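# Slide the open table bin into the shelf's empty slot

## Task

Move the open bin from the table into the empty slot in the shelf's row of bins. Its open front must face outward like its neighbours and its parts must stay inside it. Tilt it if needed to clear the low board above. It must sit fully inserted behind the shelf's front lip. The parts in the other bins must stay in their own bins. Release it and pull the grippers away at the end. It only counts if the bin stays in place without the robot holding it.

## Robot and tools

Robot: two five-joint arms, left_arm and right_arm, each with a parallel gripper. Each arm has a waist that turns about a vertical base axis (angle grows counterclockwise from above). The shoulder, elbow and wrist pitch all bend in one vertical plane through that axis. The wrist roll spins the gripper about its finger direction. So a gripper can only point within its arm's vertical plane, never sideways out of it. The fingers point along the gripper's +z and close along its y. The reported hand point lies midway between the closed pads, roughly 2 cm short of the tips. Closing pushes the tips about 10 mm further forward.

Frame: one scene frame with its origin on the table top midway between the arms. +z is up, +x points out over the table, and left_arm sits on the +y side. The arm names do not match image sides. Reported hand positions are in metres and orientations are quaternions (w,x,y,z). Velocities are in m/s and rad/s. The printed hand position can be off, more so at long reach.

Row layout: 12 numbers, each in [-1, 1], sent even if only one arm moves. The first six are left_arm: wrist roll, elbow, waist, wrist pitch, shoulder, then opening. The next six are right_arm in the same order. Joint numbers are scaled so that 1.0 = 2.036 rad. The shoulder and wrist pitch signs are flipped relative to the URDF, in commands and in all results. Ranges in your own signs:
- waist: -6.283 to 6.283
- shoulder: -2.094 to 2.059
- elbow: -3.927 to 0.192
- wrist pitch: -3.142 to 1.693
- wrist roll: -6.283 to 6.283
Real ends may differ by about 0.010 rad. Opening is absolute, not an offset: +1 is fully open (0.084 m pad gap) and -1 is closed.

execute_actions(actions): a list of actions run in sequence. Each action is a table of up to 15 rows, one per 1/30 s step. If fewer rows are given, the last one is held until 15 steps pass. Joint numbers are offsets from the joint angles at the start of that action, not from the previous row. For the first action in a call, they are offsets from the last reported angles. If an action would push a joint more than 0.010 rad outward beyond its range, it is rejected for both arms. If the first action fails that check, or any action is malformed, nothing runs. A joint aimed past its real end stops there, and "joint sent to its limit" may be printed. An empty list just returns the current state and images.

move(target, speed, blocking): target is one 12-number row. Its joint offsets are measured from the "Joint positions" in the latest result that printed them. All joints follow paths that finish together, so the hand traces a curve. speed is in rad/s for the joint with the farthest to go: 0.01 to 2, default 0.5. Paths last 0.5 to 10 s; anything longer is cut off at 10 s. Moves do not avoid obstacles or the other arm. The finger value is sent at the start. The result adds a "move:" line with:
- the ending: done, off_target, moving, held or fault
- limits=held or limits=none
- each arm's joint farthest from its target
With blocking=false you get control back after 0.5 s. Then you must call wait or stop before sending new rows or moves. Faster moves and targets set deeper past a contact press harder. To keep pressing as before, send offsets from Joint positions to Joint targets.

wait(seconds): 0 to 10. The arms keep their last command. It returns early if a running move finishes. stop(): brakes a running move; braking needs room, and the fingers keep moving.

zoom_image(camera, region): camera is cam_head_left or cam_head_right. Both give 896x504 images. region is [x0, y0, x1, y1] in pixels from the top-left corner, at most 504x504.

finished_scene(scene): pass the current scene number once the bin sits unaided in the slot. This cannot be undone.

Result lines:
- The state line gives each gripper's pose and velocity.
- Joint positions, Joint velocities and Joint targets are listed per arm in the joint order above. Units are rad or rad/s, then the pad gap in metres.
- grip_measured is the finger opening on the command scale.
- "joint command not followed" means a clearance check altered some joint targets.
- MOTOR HOT appears from 65 °C. At 80 °C an OVER-TEMPERATURE FAULT brakes that arm until it cools.

Motion limits:
- Each step, the sent targets stay within 0.623 rad of the measured angles.
- Targets that would move the hand more than 70 mm are scaled back.
- Joint speed is capped at 3.14 rad/s.
Large offsets may therefore need several actions, and an unfinished motion may need re-sending.

Gripping: to hold something, command an opening well below grip_measured; the lower, the firmer. Full force is about 24 N per pad for objects up to about 6 cm wide. A fast close can squeeze harder. Occasional tugs on held parts or pushes on loose objects can happen.

Avoid:
- Contact torque reaching a joint's load limit (N m): waist 44.5, shoulder 44.5, elbow 26.7, wrist pitch 17.8, wrist roll 17.8. A held load counts. Reaching a limit triggers a fault: the arm backs off, sits idle 10 s and skips the rest of the call.
- Letting the arms collide or press on each other.
- Knocking anything off the table.
- Dropping, slipping or slamming the bin, or shoving hard.
Holding loads heats the motors, even while you are composing a reply, since the robot keeps its last command meanwhile. Smooth, economical motion is preferred.

Each tool is called after "Request:" as a command line: name --argument value for each argument, lists and objects as JSON in quotes; but a table of rows of numbers goes row by row, as --pt "numbers of a row", without its own name.

## Session

I'll start by looking at the current state.

Request:
execute_actions --actions '[]'

Scene clock: 0.00 s.
left_arm: end_effector_position=(+0.3596, -0.0822, +0.2113) grip_measured=+1.00 end_effector_quat_wxyz=(+0.308, +0.879, +0.341, +0.131) end_effector_velocity=(-0.000, -0.000, -0.000) end_effector_angular_velocity=(+0.000, +0.001, -0.000) | right_arm: end_effector_position=(+0.2481, -0.4915, +0.2549) grip_measured=+1.00 end_effector_quat_wxyz=(-0.025, +0.998, -0.037, -0.034) end_effector_velocity=(+0.000, -0.000, +0.000) end_effector_angular_velocity=(-0.001, -0.001, -0.001)
Joint names: [wrist roll, elbow, waist, wrist pitch, shoulder]
Joint positions: left_arm=[-1.54  -0.516 -0.795 -0.068  0.235  0.084] | right_arm=[-0.592 -0.663 -0.644 -1.389  0.642  0.084]
Joint velocities: left_arm=[-0.001  0.    -0.001  0.    -0.     0.   ] | right_arm=[ 0.001 -0.001  0.     0.     0.    -0.   ]
Joint targets: left_arm=[-1.540 -0.516 -0.795 -0.068 0.235] | right_arm=[-0.592 -0.663 -0.644 -1.389 0.642]

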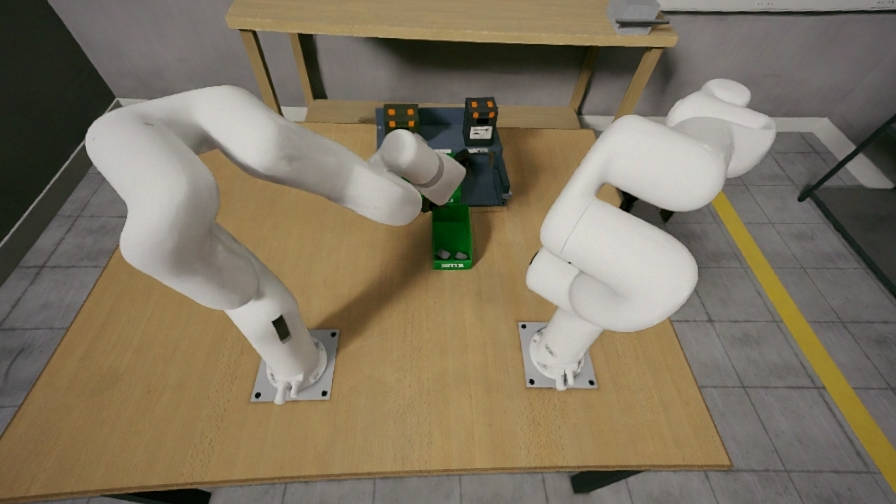

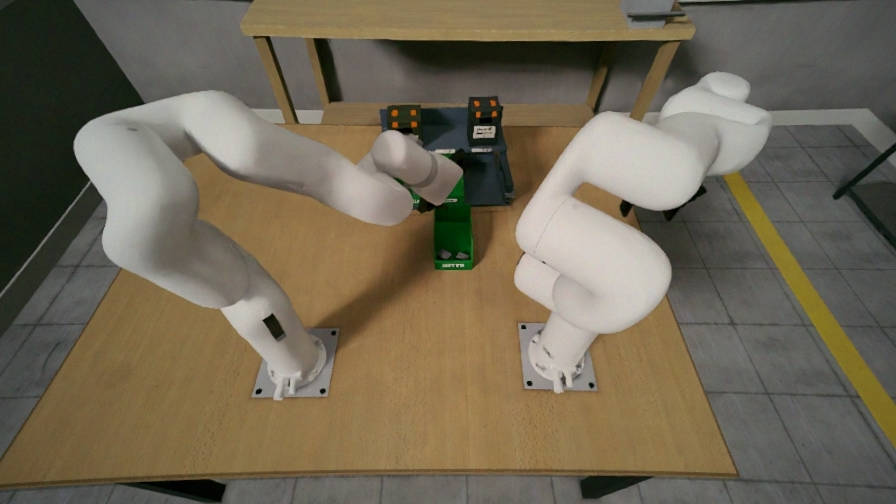

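Request:
zoom_image --camera "cam_head_left" --region '[340, 80, 560, 290]'

Request:
zoom_image --camera "cam_head_right" --region '[340, 80, 560, 290]'

Region (340, 80, 560, 290) of cam_head_left's 896x504 image, scaled by 2.291, with more detail than that image has; it fills the top 481 rows of this view, and the rest is white.

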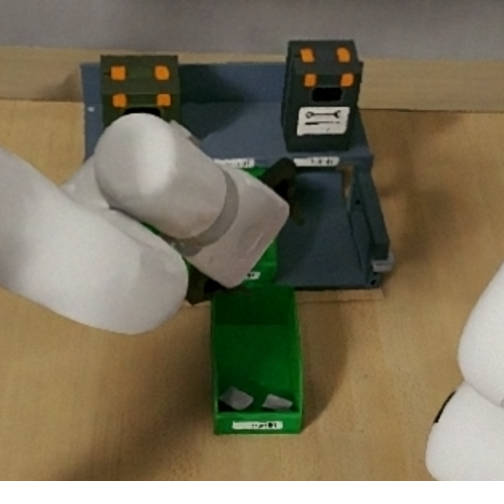

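Region (340, 80, 560, 290) of cam_head_right's 896x504 image, scaled by 2.291, with more detail than that image has; it fills the top 481 rows of this view, and the rest is white.

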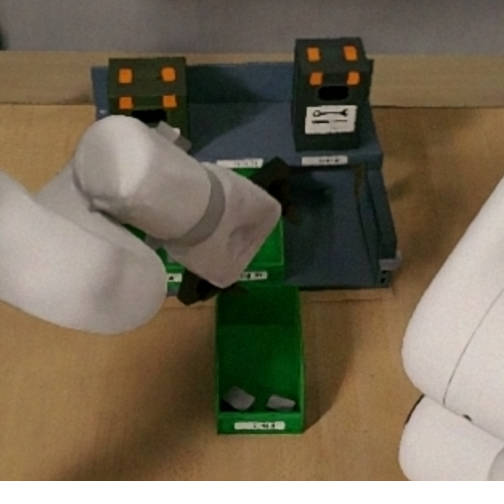

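Request:
move --target '[0, 0.008, 0, -0.458, 0.228, 1, 0, 0, 0, 0, 0, 1]' --speed 1.0

Scene clock: 59.13 s.
left_arm: end_effector_position=(+0.2449, +0.0358, +0.2349) grip_measured=+1.00 end_effector_quat_wxyz=(+0.091, +0.928, +0.360, +0.039) end_effector_velocity=(-0.000, +0.001, +0.000) end_effector_angular_velocity=(+0.000, -0.000, -0.000) | right_arm: end_effector_position=(+0.2481, -0.4915, +0.2549) grip_measured=+1.00 end_effector_quat_wxyz=(-0.025, +0.998, -0.037, -0.034) end_effector_velocity=(+0.000, -0.000, -0.000) end_effector_angular_velocity=(-0.000, -0.000, -0.000)
Joint names: [wrist roll, elbow, waist, wrist pitch, shoulder]
Joint positions: left_arm=[-1.54  -0.499 -0.795 -1.     0.699  0.084] | right_arm=[-0.592 -0.663 -0.644 -1.389  0.642  0.084]
Joint velocities: left_arm=[ 0.001  0.     0.001 -0.002  0.003  0.   ] | right_arm=[ 0.  0. -0.  0.  0.  0.]
Joint targets: left_arm=[-1.540 -0.499 -0.795 -1.000 0.699] | right_arm=[-0.592 -0.663 -0.644 -1.389 0.642]
move: done; limits=none; left_arm: farthest joint: the shoulder, 0.001 radians from its target (0.464 radians at the start); right_arm: farthest joint: the waist, 0.000 radians from its target (0.000 radians at the start)

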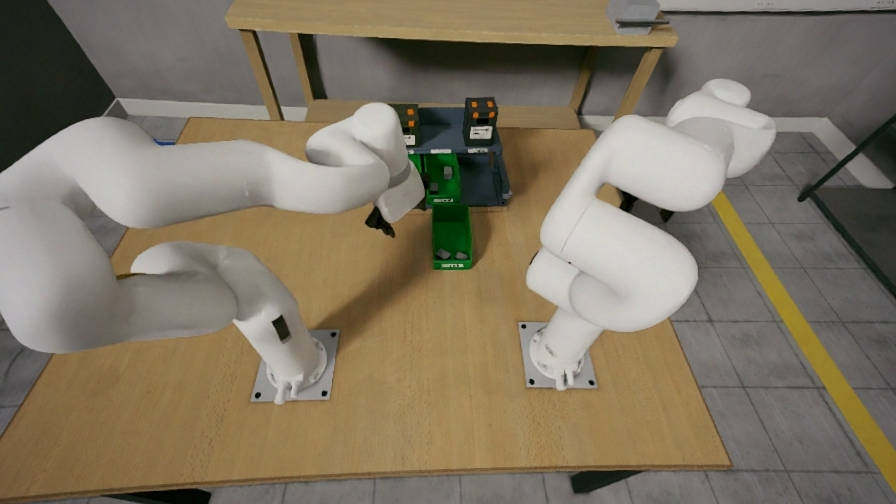

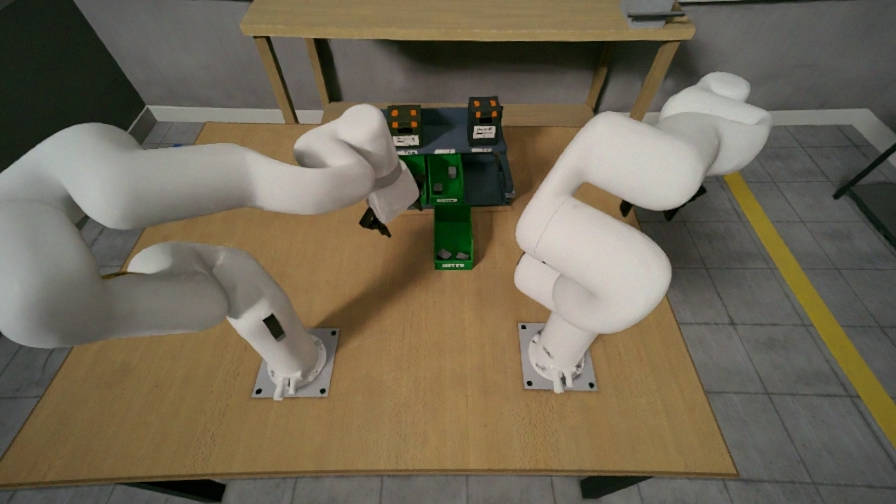

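Request:
move --target '[0, 0, 0.70, 0, 0, 1, 0, 0, 0, 0, 0, 1]' --speed 1.2

Scene clock: 71.00 s.
left_arm: end_effector_position=(+0.2826, +0.4643, +0.2349) grip_measured=+1.00 end_effector_quat_wxyz=(+0.044, +0.467, +0.879, +0.089) end_effector_velocity=(-0.001, +0.001, -0.000) end_effector_angular_velocity=(+0.000, +0.000, +0.003) | right_arm: end_effector_position=(+0.2481, -0.4915, +0.2549) grip_measured=+1.00 end_effector_quat_wxyz=(-0.025, +0.998, -0.037, -0.034) end_effector_velocity=(-0.000, +0.000, -0.000) end_effector_angular_velocity=(+0.001, +0.002, +0.000)
Joint names: [wrist roll, elbow, waist, wrist pitch, shoulder]
Joint positions: left_arm=[-1.54  -0.499  0.629 -1.     0.699  0.084] | right_arm=[-0.592 -0.663 -0.644 -1.389  0.642  0.084]
Joint velocities: left_arm=[ 0.001 -0.     0.005  0.    -0.     0.   ] | right_arm=[-0.     0.001  0.    -0.001 -0.    -0.   ]
Joint targets: left_arm=[-1.540 -0.499 0.629 -1.000 0.699] | right_arm=[-0.592 -0.663 -0.644 -1.389 0.642]
move: done; limits=none; left_arm: farthest joint: the waist, 0.001 radians from its target (1.425 radians at the start); right_arm: farthest joint: the waist, 0.000 radians from its target (0.000 radians at the start)

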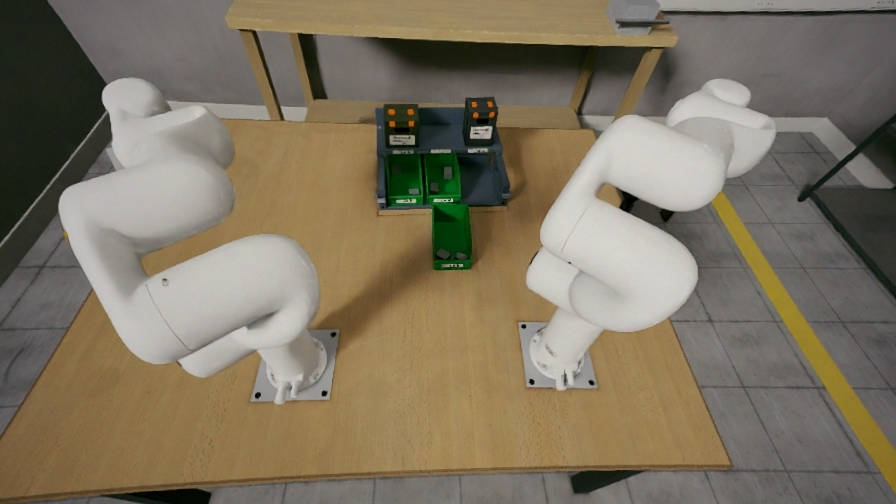

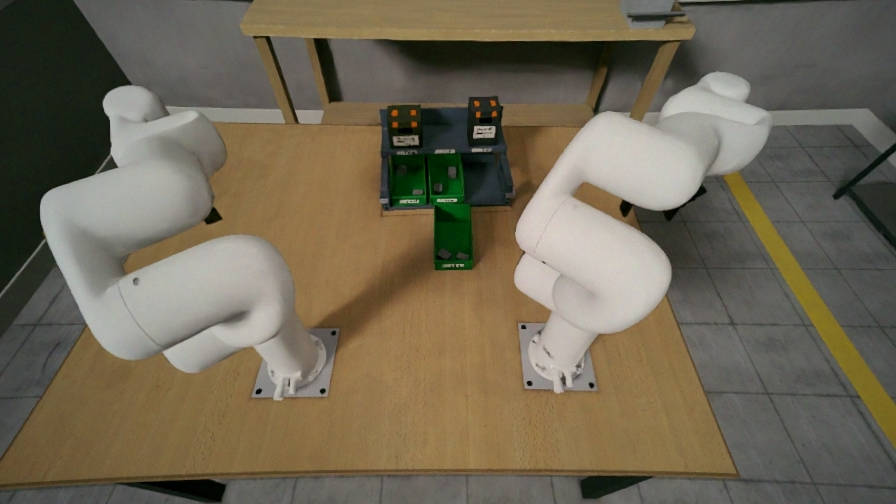

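Request:
zoom_image --camera "cam_head_left" --region '[360, 90, 530, 280]'

Request:
zoom_image --camera "cam_head_right" --region '[360, 90, 530, 280]'

Region (360, 90, 530, 280) of cam_head_left's 896x504 image, scaled by 2.653, with more detail than that image has; it fills the left 451 columns of this view, and the rest is white.

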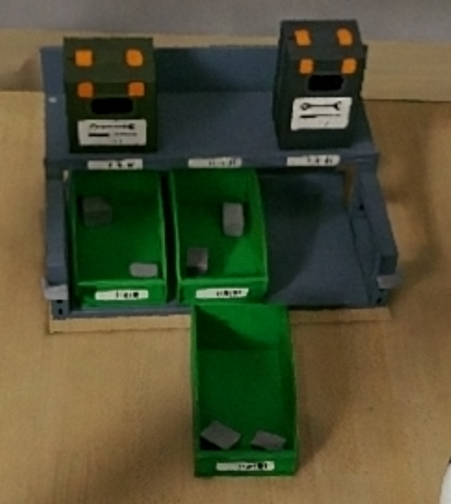

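Region (360, 90, 530, 280) of cam_head_right's 896x504 image, scaled by 2.653, with more detail than that image has; it fills the left 451 columns of this view, and the rest is white.

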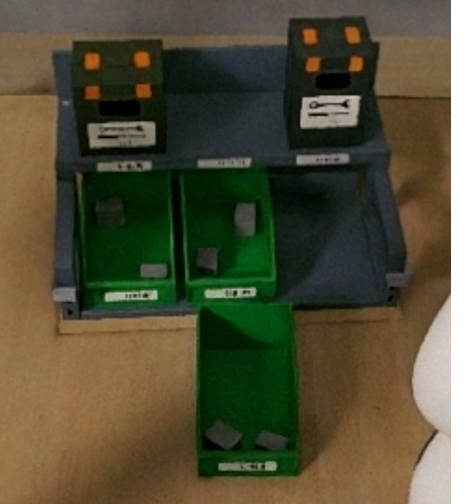

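Request:
zoom_image --camera "cam_head_left" --region '[230, 300, 400, 420]'

Request:
zoom_image --camera "cam_head_left" --region '[480, 290, 650, 410]'

Region (230, 300, 400, 420) of cam_head_left's 896x504 image, scaled by 2.965, with more detail than that image has; it fills the top 356 rows of this view, and the rest is white.

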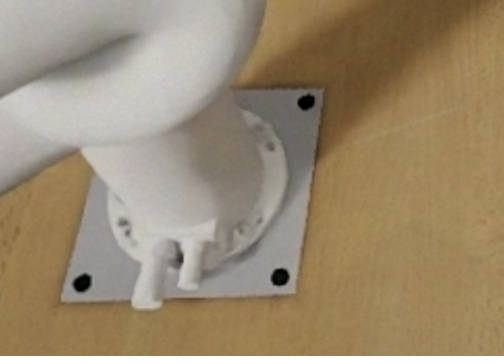

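Region (480, 290, 650, 410) of cam_head_left's 896x504 image, scaled by 2.965, with more detail than that image has; it fills the top 356 rows of this view, and the rest is white.

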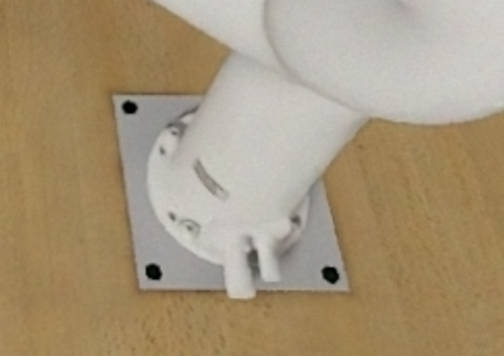

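Request:
zoom_image --camera "cam_head_left" --region '[410, 185, 520, 280]'

Request:
zoom_image --camera "cam_head_left" --region '[420, 130, 520, 225]'

Region (410, 185, 520, 280) of cam_head_left's 896x504 image, scaled by 4.582, with more detail than that image has; it fills the top 435 rows of this view, and the rest is white.

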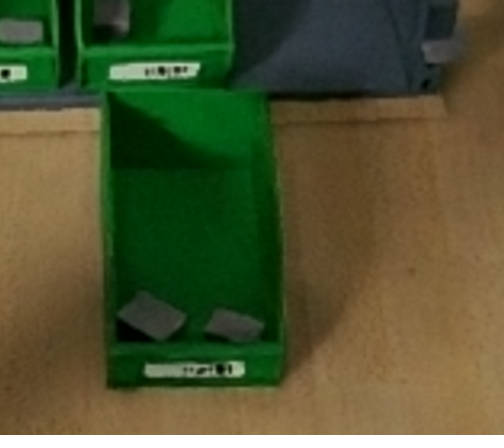

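Region (420, 130, 520, 225) of cam_head_left's 896x504 image, scaled by 5.040, with more detail than that image has; it fills the top 479 rows of this view, and the rest is white.

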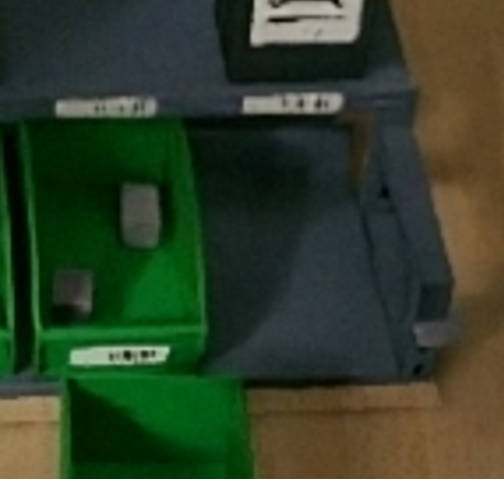

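Request:
move --target '[0.4074, -0.2394, -0.6555, 0.039, -0.3757, 1, 0, 0, 0.1935, 0, 0, 1]' --speed 1.0

Scene clock: 188.57 s.
left_arm: end_effector_position=(+0.3707, -0.0325, +0.1504) grip_measured=+1.00 end_effector_quat_wxyz=(+0.000, +1.000, +0.001, +0.000) end_effector_velocity=(-0.003, -0.002, -0.002) end_effector_angular_velocity=(+0.003, +0.004, -0.011) | right_arm: end_effector_position=(+0.2974, -0.3945, +0.2549) grip_measured=+1.00 end_effector_quat_wxyz=(-0.018, +0.986, +0.159, -0.038) end_effector_velocity=(+0.000, +0.000, -0.000) end_effector_angular_velocity=(-0.000, +0.000, +0.000)
Joint names: [wrist roll, elbow, waist, wrist pitch, shoulder]
Joint positions: left_arm=[-0.711 -0.986 -0.704 -0.921 -0.066  0.084] | right_arm=[-0.592 -0.663 -0.25  -1.389  0.642  0.084]
Joint velocities: left_arm=[ 0.003  0.002 -0.007  0.    -0.003  0.   ] | right_arm=[ 0.001  0.     0.001 -0.     0.     0.   ]
Joint targets: left_arm=[-0.710 -0.987 -0.706 -0.921 -0.066] | right_arm=[-0.592 -0.663 -0.250 -1.389 0.642]
move: done; limits=none; left_arm: farthest joint: the waist, 0.001 radians from its target (1.335 radians at the start); right_arm: farthest joint: the waist, 0.000 radians from its target (0.394 radians at the start)

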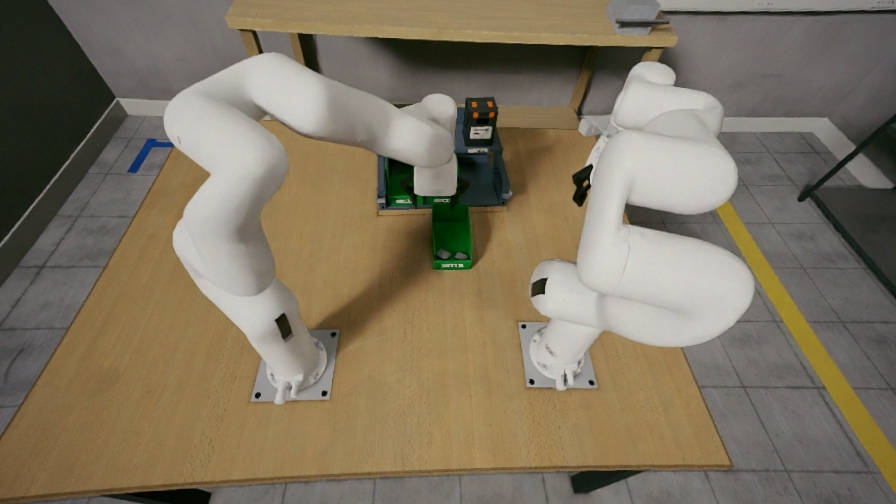

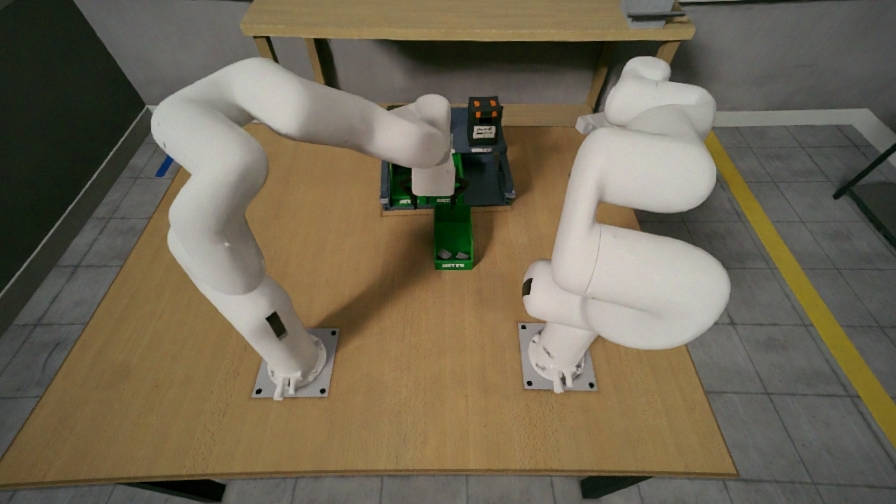

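Request:
zoom_image --camera "cam_head_left" --region '[370, 150, 530, 280]'

Request:
zoom_image --camera "cam_head_right" --region '[370, 150, 530, 280]'

Region (370, 150, 530, 280) of cam_head_left's 896x504 image, scaled by 3.150, with more detail than that image has; it fills the top 410 rows of this view, and the rest is white.

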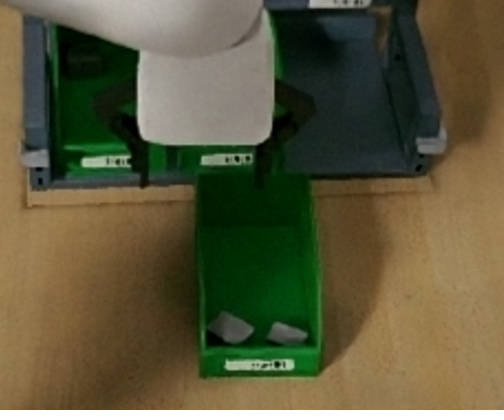

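Region (370, 150, 530, 280) of cam_head_right's 896x504 image, scaled by 3.150, with more detail than that image has; it fills the top 410 rows of this view, and the rest is white.

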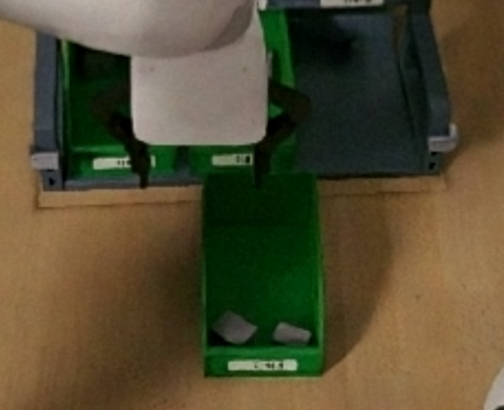

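Request:
move --target '[-0.0130, 0.0701, -0.0141, 0.1311, -0.0605, 1, 0, 0, 0, 0, 0, 1]' --speed 0.3

Request:
zoom_image --camera "cam_head_left" --region '[370, 150, 530, 280]'

Request:
zoom_image --camera "cam_head_right" --region '[370, 150, 530, 280]'

Scene clock: 252.70 s.
left_arm: end_effector_position=(+0.3507, -0.0324, +0.0609) grip_measured=+1.00 end_effector_quat_wxyz=(+0.001, +1.000, -0.000, +0.001) end_effector_velocity=(-0.001, +0.001, -0.002) end_effector_angular_velocity=(+0.004, +0.004, +0.001) | right_arm: end_effector_position=(+0.2974, -0.3945, +0.2549) grip_measured=+1.00 end_effector_quat_wxyz=(-0.018, +0.986, +0.159, -0.038) end_effector_velocity=(+0.000, -0.000, -0.000) end_effector_angular_velocity=(+0.000, +0.000, -0.000)
Joint names: [wrist roll, elbow, waist, wrist pitch, shoulder]
Joint positions: left_arm=[-0.737 -0.844 -0.733 -0.654 -0.188  0.084] | right_arm=[-0.592 -0.663 -0.25  -1.389  0.642  0.084]
Joint velocities: left_arm=[-0.001  0.003 -0.     0.001 -0.003 -0.   ] | right_arm=[ 0.    -0.    -0.     0.    -0.001  0.   ]
Joint targets: left_arm=[-0.737 -0.844 -0.733 -0.654 -0.189] | right_arm=[-0.592 -0.663 -0.250 -1.389 0.642]
move: done; limits=none; left_arm: farthest joint: the shoulder, 0.001 radians from its target (0.123 radians at the start); right_arm: farthest joint: the waist, 0.000 radians from its target (0.000 radians at the start)

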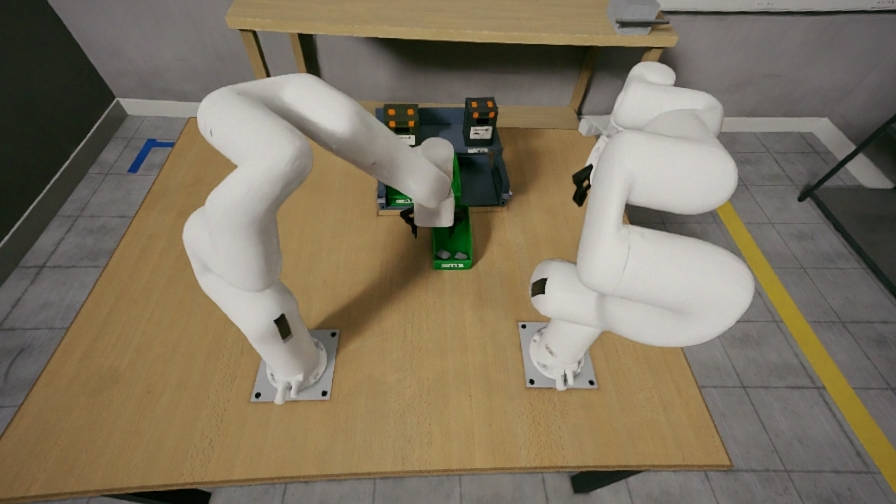

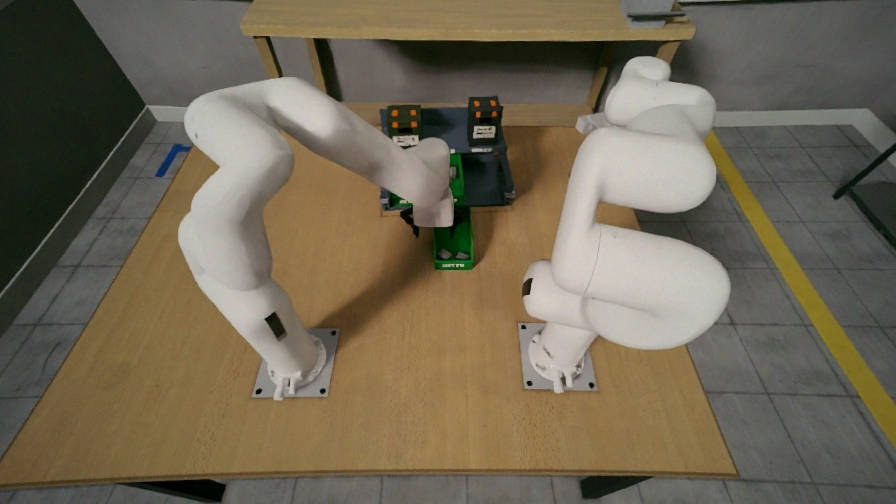

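Region (370, 150, 530, 280) of cam_head_left's 896x504 image, scaled by 3.150, with more detail than that image has; it fills the top 410 rows of this view, and the rest is white.

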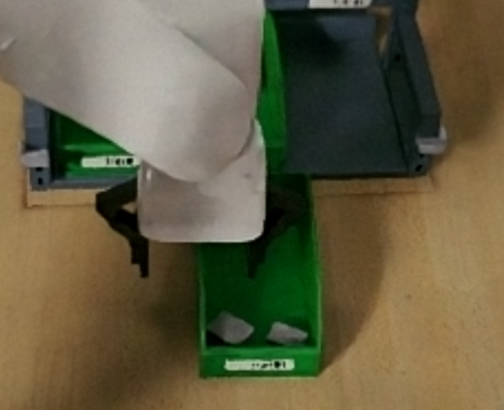

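Region (370, 150, 530, 280) of cam_head_right's 896x504 image, scaled by 3.150, with more detail than that image has; it fills the top 410 rows of this view, and the rest is white.

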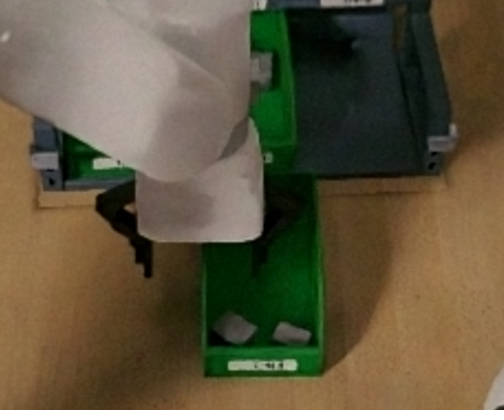

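Request:
move --target '[-0.0077, 0.0144, -0.0073, 0.0038, 0.0095, -0.5, 0, 0, 0, 0, 0, 1]' --speed 0.2

Request:
zoom_image --camera "cam_head_left" --region '[390, 190, 500, 280]'

Request:
zoom_image --camera "cam_head_right" --region '[390, 190, 500, 280]'

Scene clock: 275.20 s.
left_arm: end_effector_position=(+0.3403, -0.0318, +0.0601) grip_measured=-0.52 end_effector_quat_wxyz=(-0.000, +1.000, +0.000, -0.000) end_effector_velocity=(-0.000, -0.001, -0.000) end_effector_angular_velocity=(-0.000, -0.000, -0.000) | right_arm: end_effector_position=(+0.2974, -0.3945, +0.2549) grip_measured=+1.00 end_effector_quat_wxyz=(-0.018, +0.986, +0.159, -0.038) end_effector_velocity=(+0.000, -0.000, +0.000) end_effector_angular_velocity=(-0.000, +0.000, -0.001)
Joint names: [wrist roll, elbow, waist, wrist pitch, shoulder]
Joint positions: left_arm=[-0.753 -0.815 -0.748 -0.646 -0.169  0.021] | right_arm=[-0.592 -0.663 -0.25  -1.389  0.642  0.084]
Joint velocities: left_arm=[-0.001 -0.001 -0.001  0.    -0.001 -0.   ] | right_arm=[ 0.001 -0.     0.     0.    -0.001  0.   ]
Joint targets: left_arm=[-0.753 -0.815 -0.748 -0.646 -0.169] | right_arm=[-0.592 -0.663 -0.250 -1.389 0.642]
move: done; limits=none; left_arm: farthest joint: the waist, 0.000 radians from its target (0.015 radians at the start); right_arm: farthest joint: the waist, 0.000 radians from its target (0.000 radians at the start)

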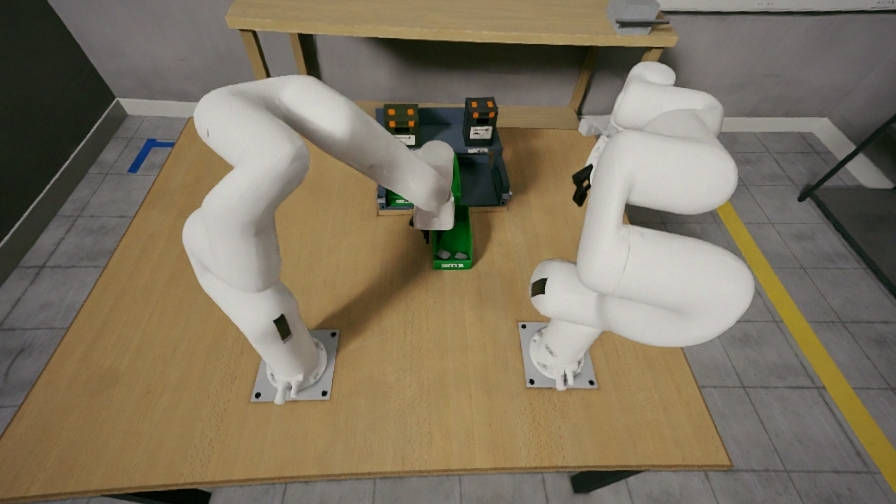

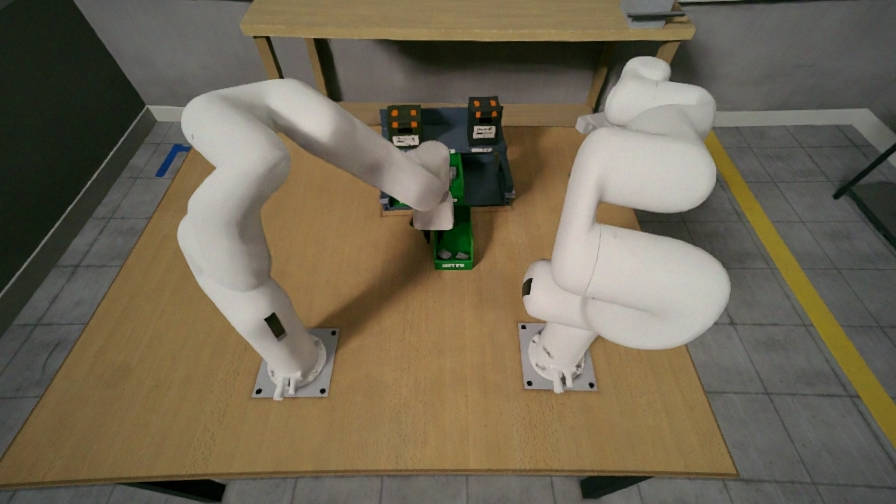

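Region (390, 190, 500, 280) of cam_head_left's 896x504 image, scaled by 4.582, with more detail than that image has; it fills the top 412 rows of this view, and the rest is white.

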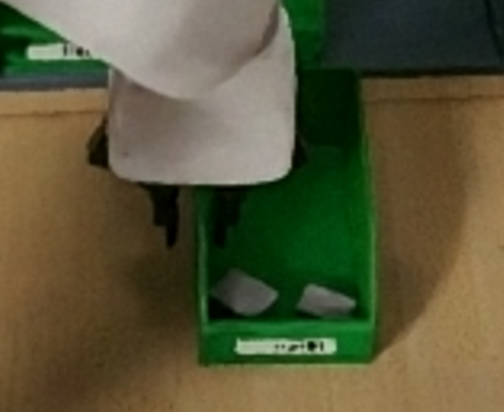

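Region (390, 190, 500, 280) of cam_head_right's 896x504 image, scaled by 4.582, with more detail than that image has; it fills the top 412 rows of this view, and the rest is white.

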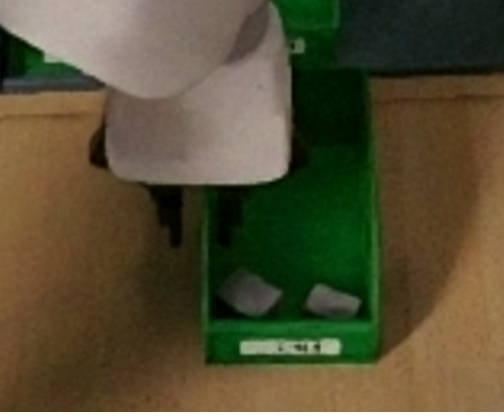

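Request:
execute_actions --actions '[[[-0.0004,-0.0006,-0.0004,-0.0002,-0.0005,-0.53,0,0,0,0,0,1],[-0.0008,-0.0013,-0.0008,-0.0004,-0.001,-0.56,0,0,0,0,0,1],[-0.0012,-0.0019,-0.0012,-0.0005,-0.0014,-0.59,0,0,0,0,0,1],[-0.0016,-0.0026,-0.0016,-0.0007,-0.0019,-0.62,0,0,0,0,0,1],[-0.002,-0.0032,-0.002,-0.0009,-0.0024,-0.65,0,0,0,0,0,1],[-0.002,-0.0032,-0.002,-0.0009,-0.0024,-0.68,0,0,0,0,0,1],[-0.002,-0.0032,-0.002,-0.0009,-0.0024,-0.71,0,0,0,0,0,1],[-0.002,-0.0032,-0.002,-0.0009,-0.0024,-0.74,0,0,0,0,0,1],[-0.002,-0.0032,-0.002,-0.0009,-0.0024,-0.76,0,0,0,0,0,1],[-0.002,-0.0032,-0.002,-0.0009,-0.0024,-0.78,0,0,0,0,0,1],[-0.002,-0.0032,-0.002,-0.0009,-0.0024,-0.80,0,0,0,0,0,1],[-0.002,-0.0032,-0.002,-0.0009,-0.0024,-0.82,0,0,0,0,0,1],[-0.002,-0.0032,-0.002,-0.0009,-0.0024,-0.84,0,0,0,0,0,1],[-0.002,-0.0032,-0.002,-0.0009,-0.0024,-0.86,0,0,0,0,0,1],[-0.002,-0.0032,-0.002,-0.0009,-0.0024,-0.87,0,0,0,0,0,1]],[[0,0,0,0,0,-0.88,0,0,0,0,0,1],[0,0,0,0,0,-0.89,0,0,0,0,0,1],[0,0,0,0,0,-0.90,0,0,0,0,0,1],[0,0,0,0,0,-0.91,0,0,0,0,0,1],[0,0,0,0,0,-0.92,0,0,0,0,0,1],[0,0,0,0,0,-0.93,0,0,0,0,0,1],[0,0,0,0,0,-0.94,0,0,0,0,0,1],[0,0,0,0,0,-0.95,0,0,0,0,0,1],[0,0,0,0,0,-0.96,0,0,0,0,0,1],[0,0,0,0,0,-0.97,0,0,0,0,0,1],[0,0,0,0,0,-0.98,0,0,0,0,0,1],[0,0,0,0,0,-0.99,0,0,0,0,0,1],[0,0,0,0,0,-1,0,0,0,0,0,1]]]'

Request:
zoom_image --camera "cam_head_left" --region '[390, 190, 500, 280]'

Scene clock: 291.10 s.
left_arm: end_effector_position=(+0.3403, -0.0343, +0.0600) grip_measured=-0.94 end_effector_quat_wxyz=(-0.000, +1.000, +0.000, -0.000) end_effector_velocity=(-0.000, +0.000, -0.000) end_effector_angular_velocity=(+0.001, +0.001, +0.000) | right_arm: end_effector_position=(+0.2974, -0.3945, +0.2549) grip_measured=+1.00 end_effector_quat_wxyz=(-0.018, +0.986, +0.159, -0.038) end_effector_velocity=(-0.000, -0.000, +0.000) end_effector_angular_velocity=(+0.000, +0.000, +0.001)
Joint names: [wrist roll, elbow, waist, wrist pitch, shoulder]
Joint positions: left_arm=[-0.757 -0.821 -0.752 -0.648 -0.174  0.003] | right_arm=[-0.592 -0.663 -0.25  -1.389  0.642  0.084]
Joint velocities: left_arm=[-0.001  0.    -0.    -0.    -0.     0.   ] | right_arm=[-0.001 -0.    -0.    -0.     0.     0.   ]
Joint targets: left_arm=[-0.757 -0.821 -0.752 -0.648 -0.174] | right_arm=[-0.592 -0.663 -0.250 -1.389 0.642]

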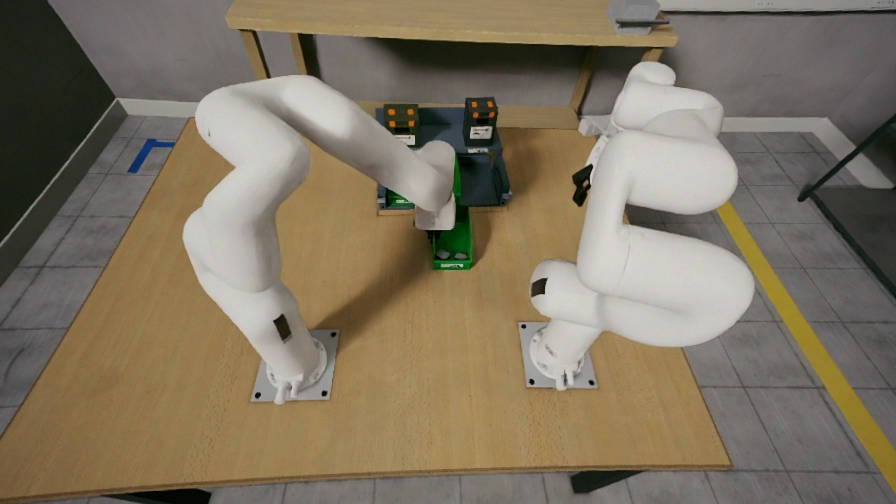

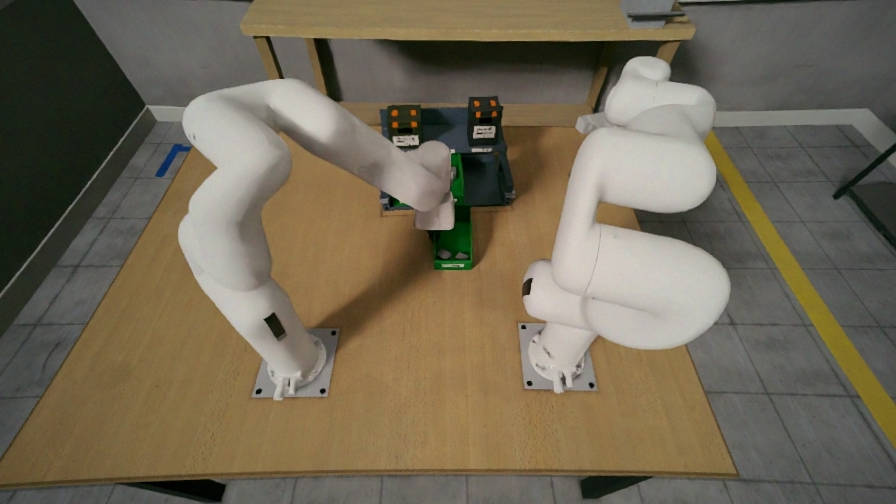

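Region (390, 190, 500, 280) of cam_head_left's 896x504 image, scaled by 4.582, with more detail than that image has; it fills the top 412 rows of this view, and the rest is white.

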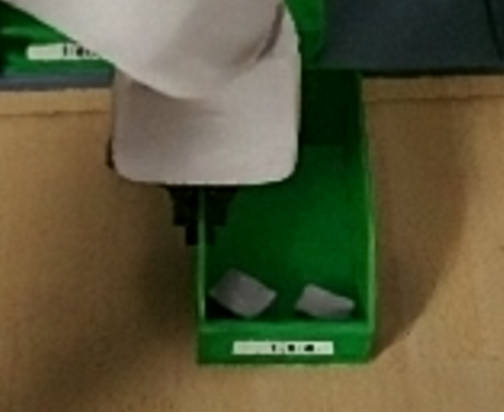

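Request:
move --target '[0, -0.0201, 0, -0.0774, 0.0578, -1, 0, 0, 0, 0, 0, 1]' --speed 0.15

Request:
zoom_image --camera "cam_head_left" --region '[370, 150, 530, 280]'

Request:
zoom_image --camera "cam_head_right" --region '[370, 150, 530, 280]'

Scene clock: 330.97 s.
left_arm: end_effector_position=(+0.3402, -0.0343, +0.1152) grip_measured=-0.94 end_effector_quat_wxyz=(+0.000, +1.000, +0.000, +0.000) end_effector_velocity=(+0.001, -0.000, +0.001) end_effector_angular_velocity=(-0.001, -0.001, +0.000) | right_arm: end_effector_position=(+0.2974, -0.3945, +0.2549) grip_measured=+1.00 end_effector_quat_wxyz=(-0.018, +0.986, +0.159, -0.038) end_effector_velocity=(+0.000, -0.000, -0.000) end_effector_angular_velocity=(-0.000, -0.000, +0.000)
Joint names: [wrist roll, elbow, waist, wrist pitch, shoulder]
Joint positions: left_arm=[-0.757 -0.862 -0.752 -0.805 -0.057  0.003] | right_arm=[-0.592 -0.663 -0.25  -1.389  0.642  0.084]
Joint velocities: left_arm=[-0.    -0.002  0.    -0.     0.     0.   ] | right_arm=[-0.    -0.     0.     0.001 -0.     0.   ]
Joint targets: left_arm=[-0.757 -0.862 -0.752 -0.805 -0.056] | right_arm=[-0.592 -0.663 -0.250 -1.389 0.642]
move: done; limits=none; left_arm: farthest joint: the waist, 0.000 radians from its target (0.000 radians at the start); right_arm: farthest joint: the waist, 0.000 radians from its target (0.000 radians at the start)

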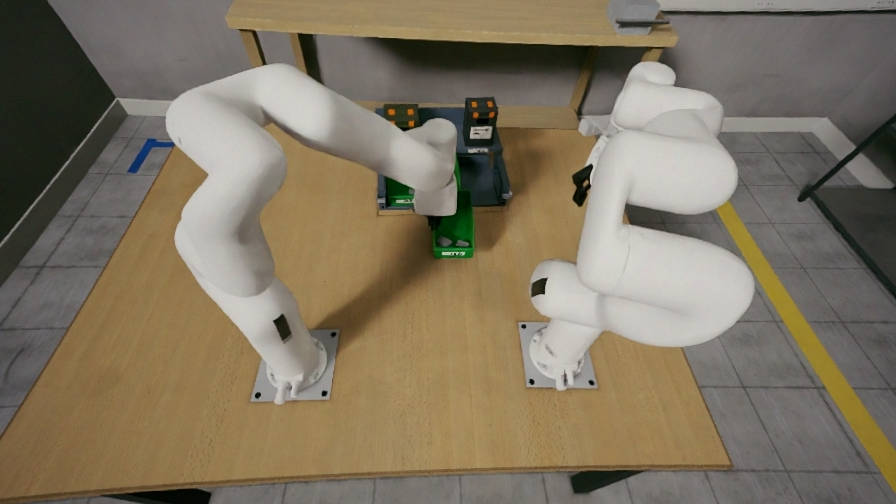

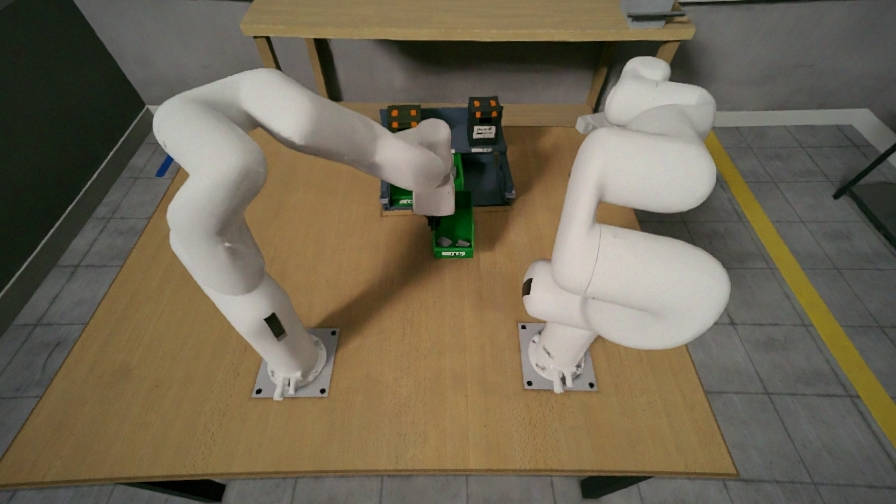

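Region (370, 150, 530, 280) of cam_head_left's 896x504 image, scaled by 3.150, with more detail than that image has; it fills the top 410 rows of this view, and the rest is white.

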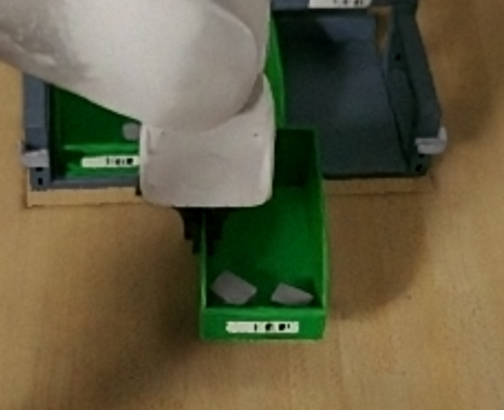

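Region (370, 150, 530, 280) of cam_head_right's 896x504 image, scaled by 3.150, with more detail than that image has; it fills the top 410 rows of this view, and the rest is white.

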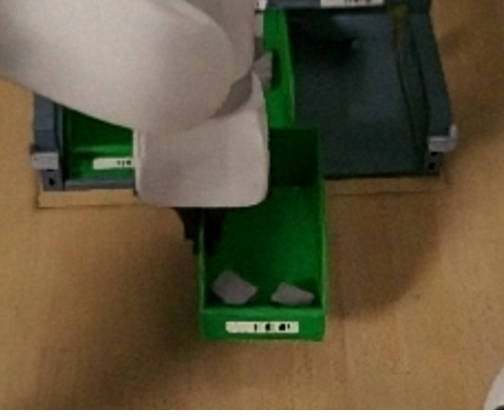

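Request:
zoom_image --camera "cam_head_left" --region '[465, 165, 525, 220]'

Request:
zoom_image --camera "cam_head_left" --region '[370, 170, 430, 225]'

Region (465, 165, 525, 220) of cam_head_left's 896x504 image, scaled by 8.400, with more detail than that image has; it fills the top 462 rows of this view, and the rest is white.

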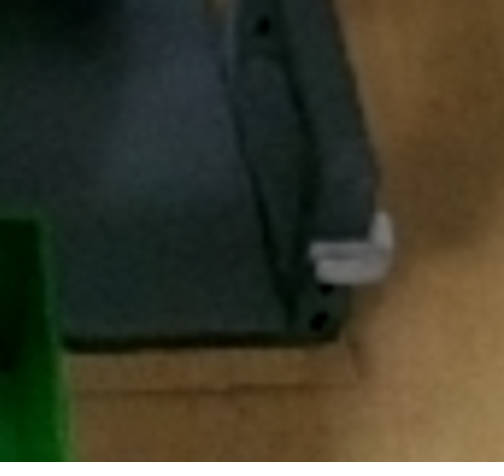

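Region (370, 170, 430, 225) of cam_head_left's 896x504 image, scaled by 8.400, with more detail than that image has; it fills the top 462 rows of this view, and the rest is white.

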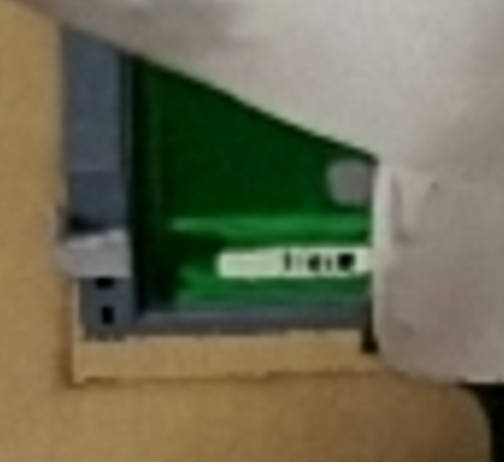

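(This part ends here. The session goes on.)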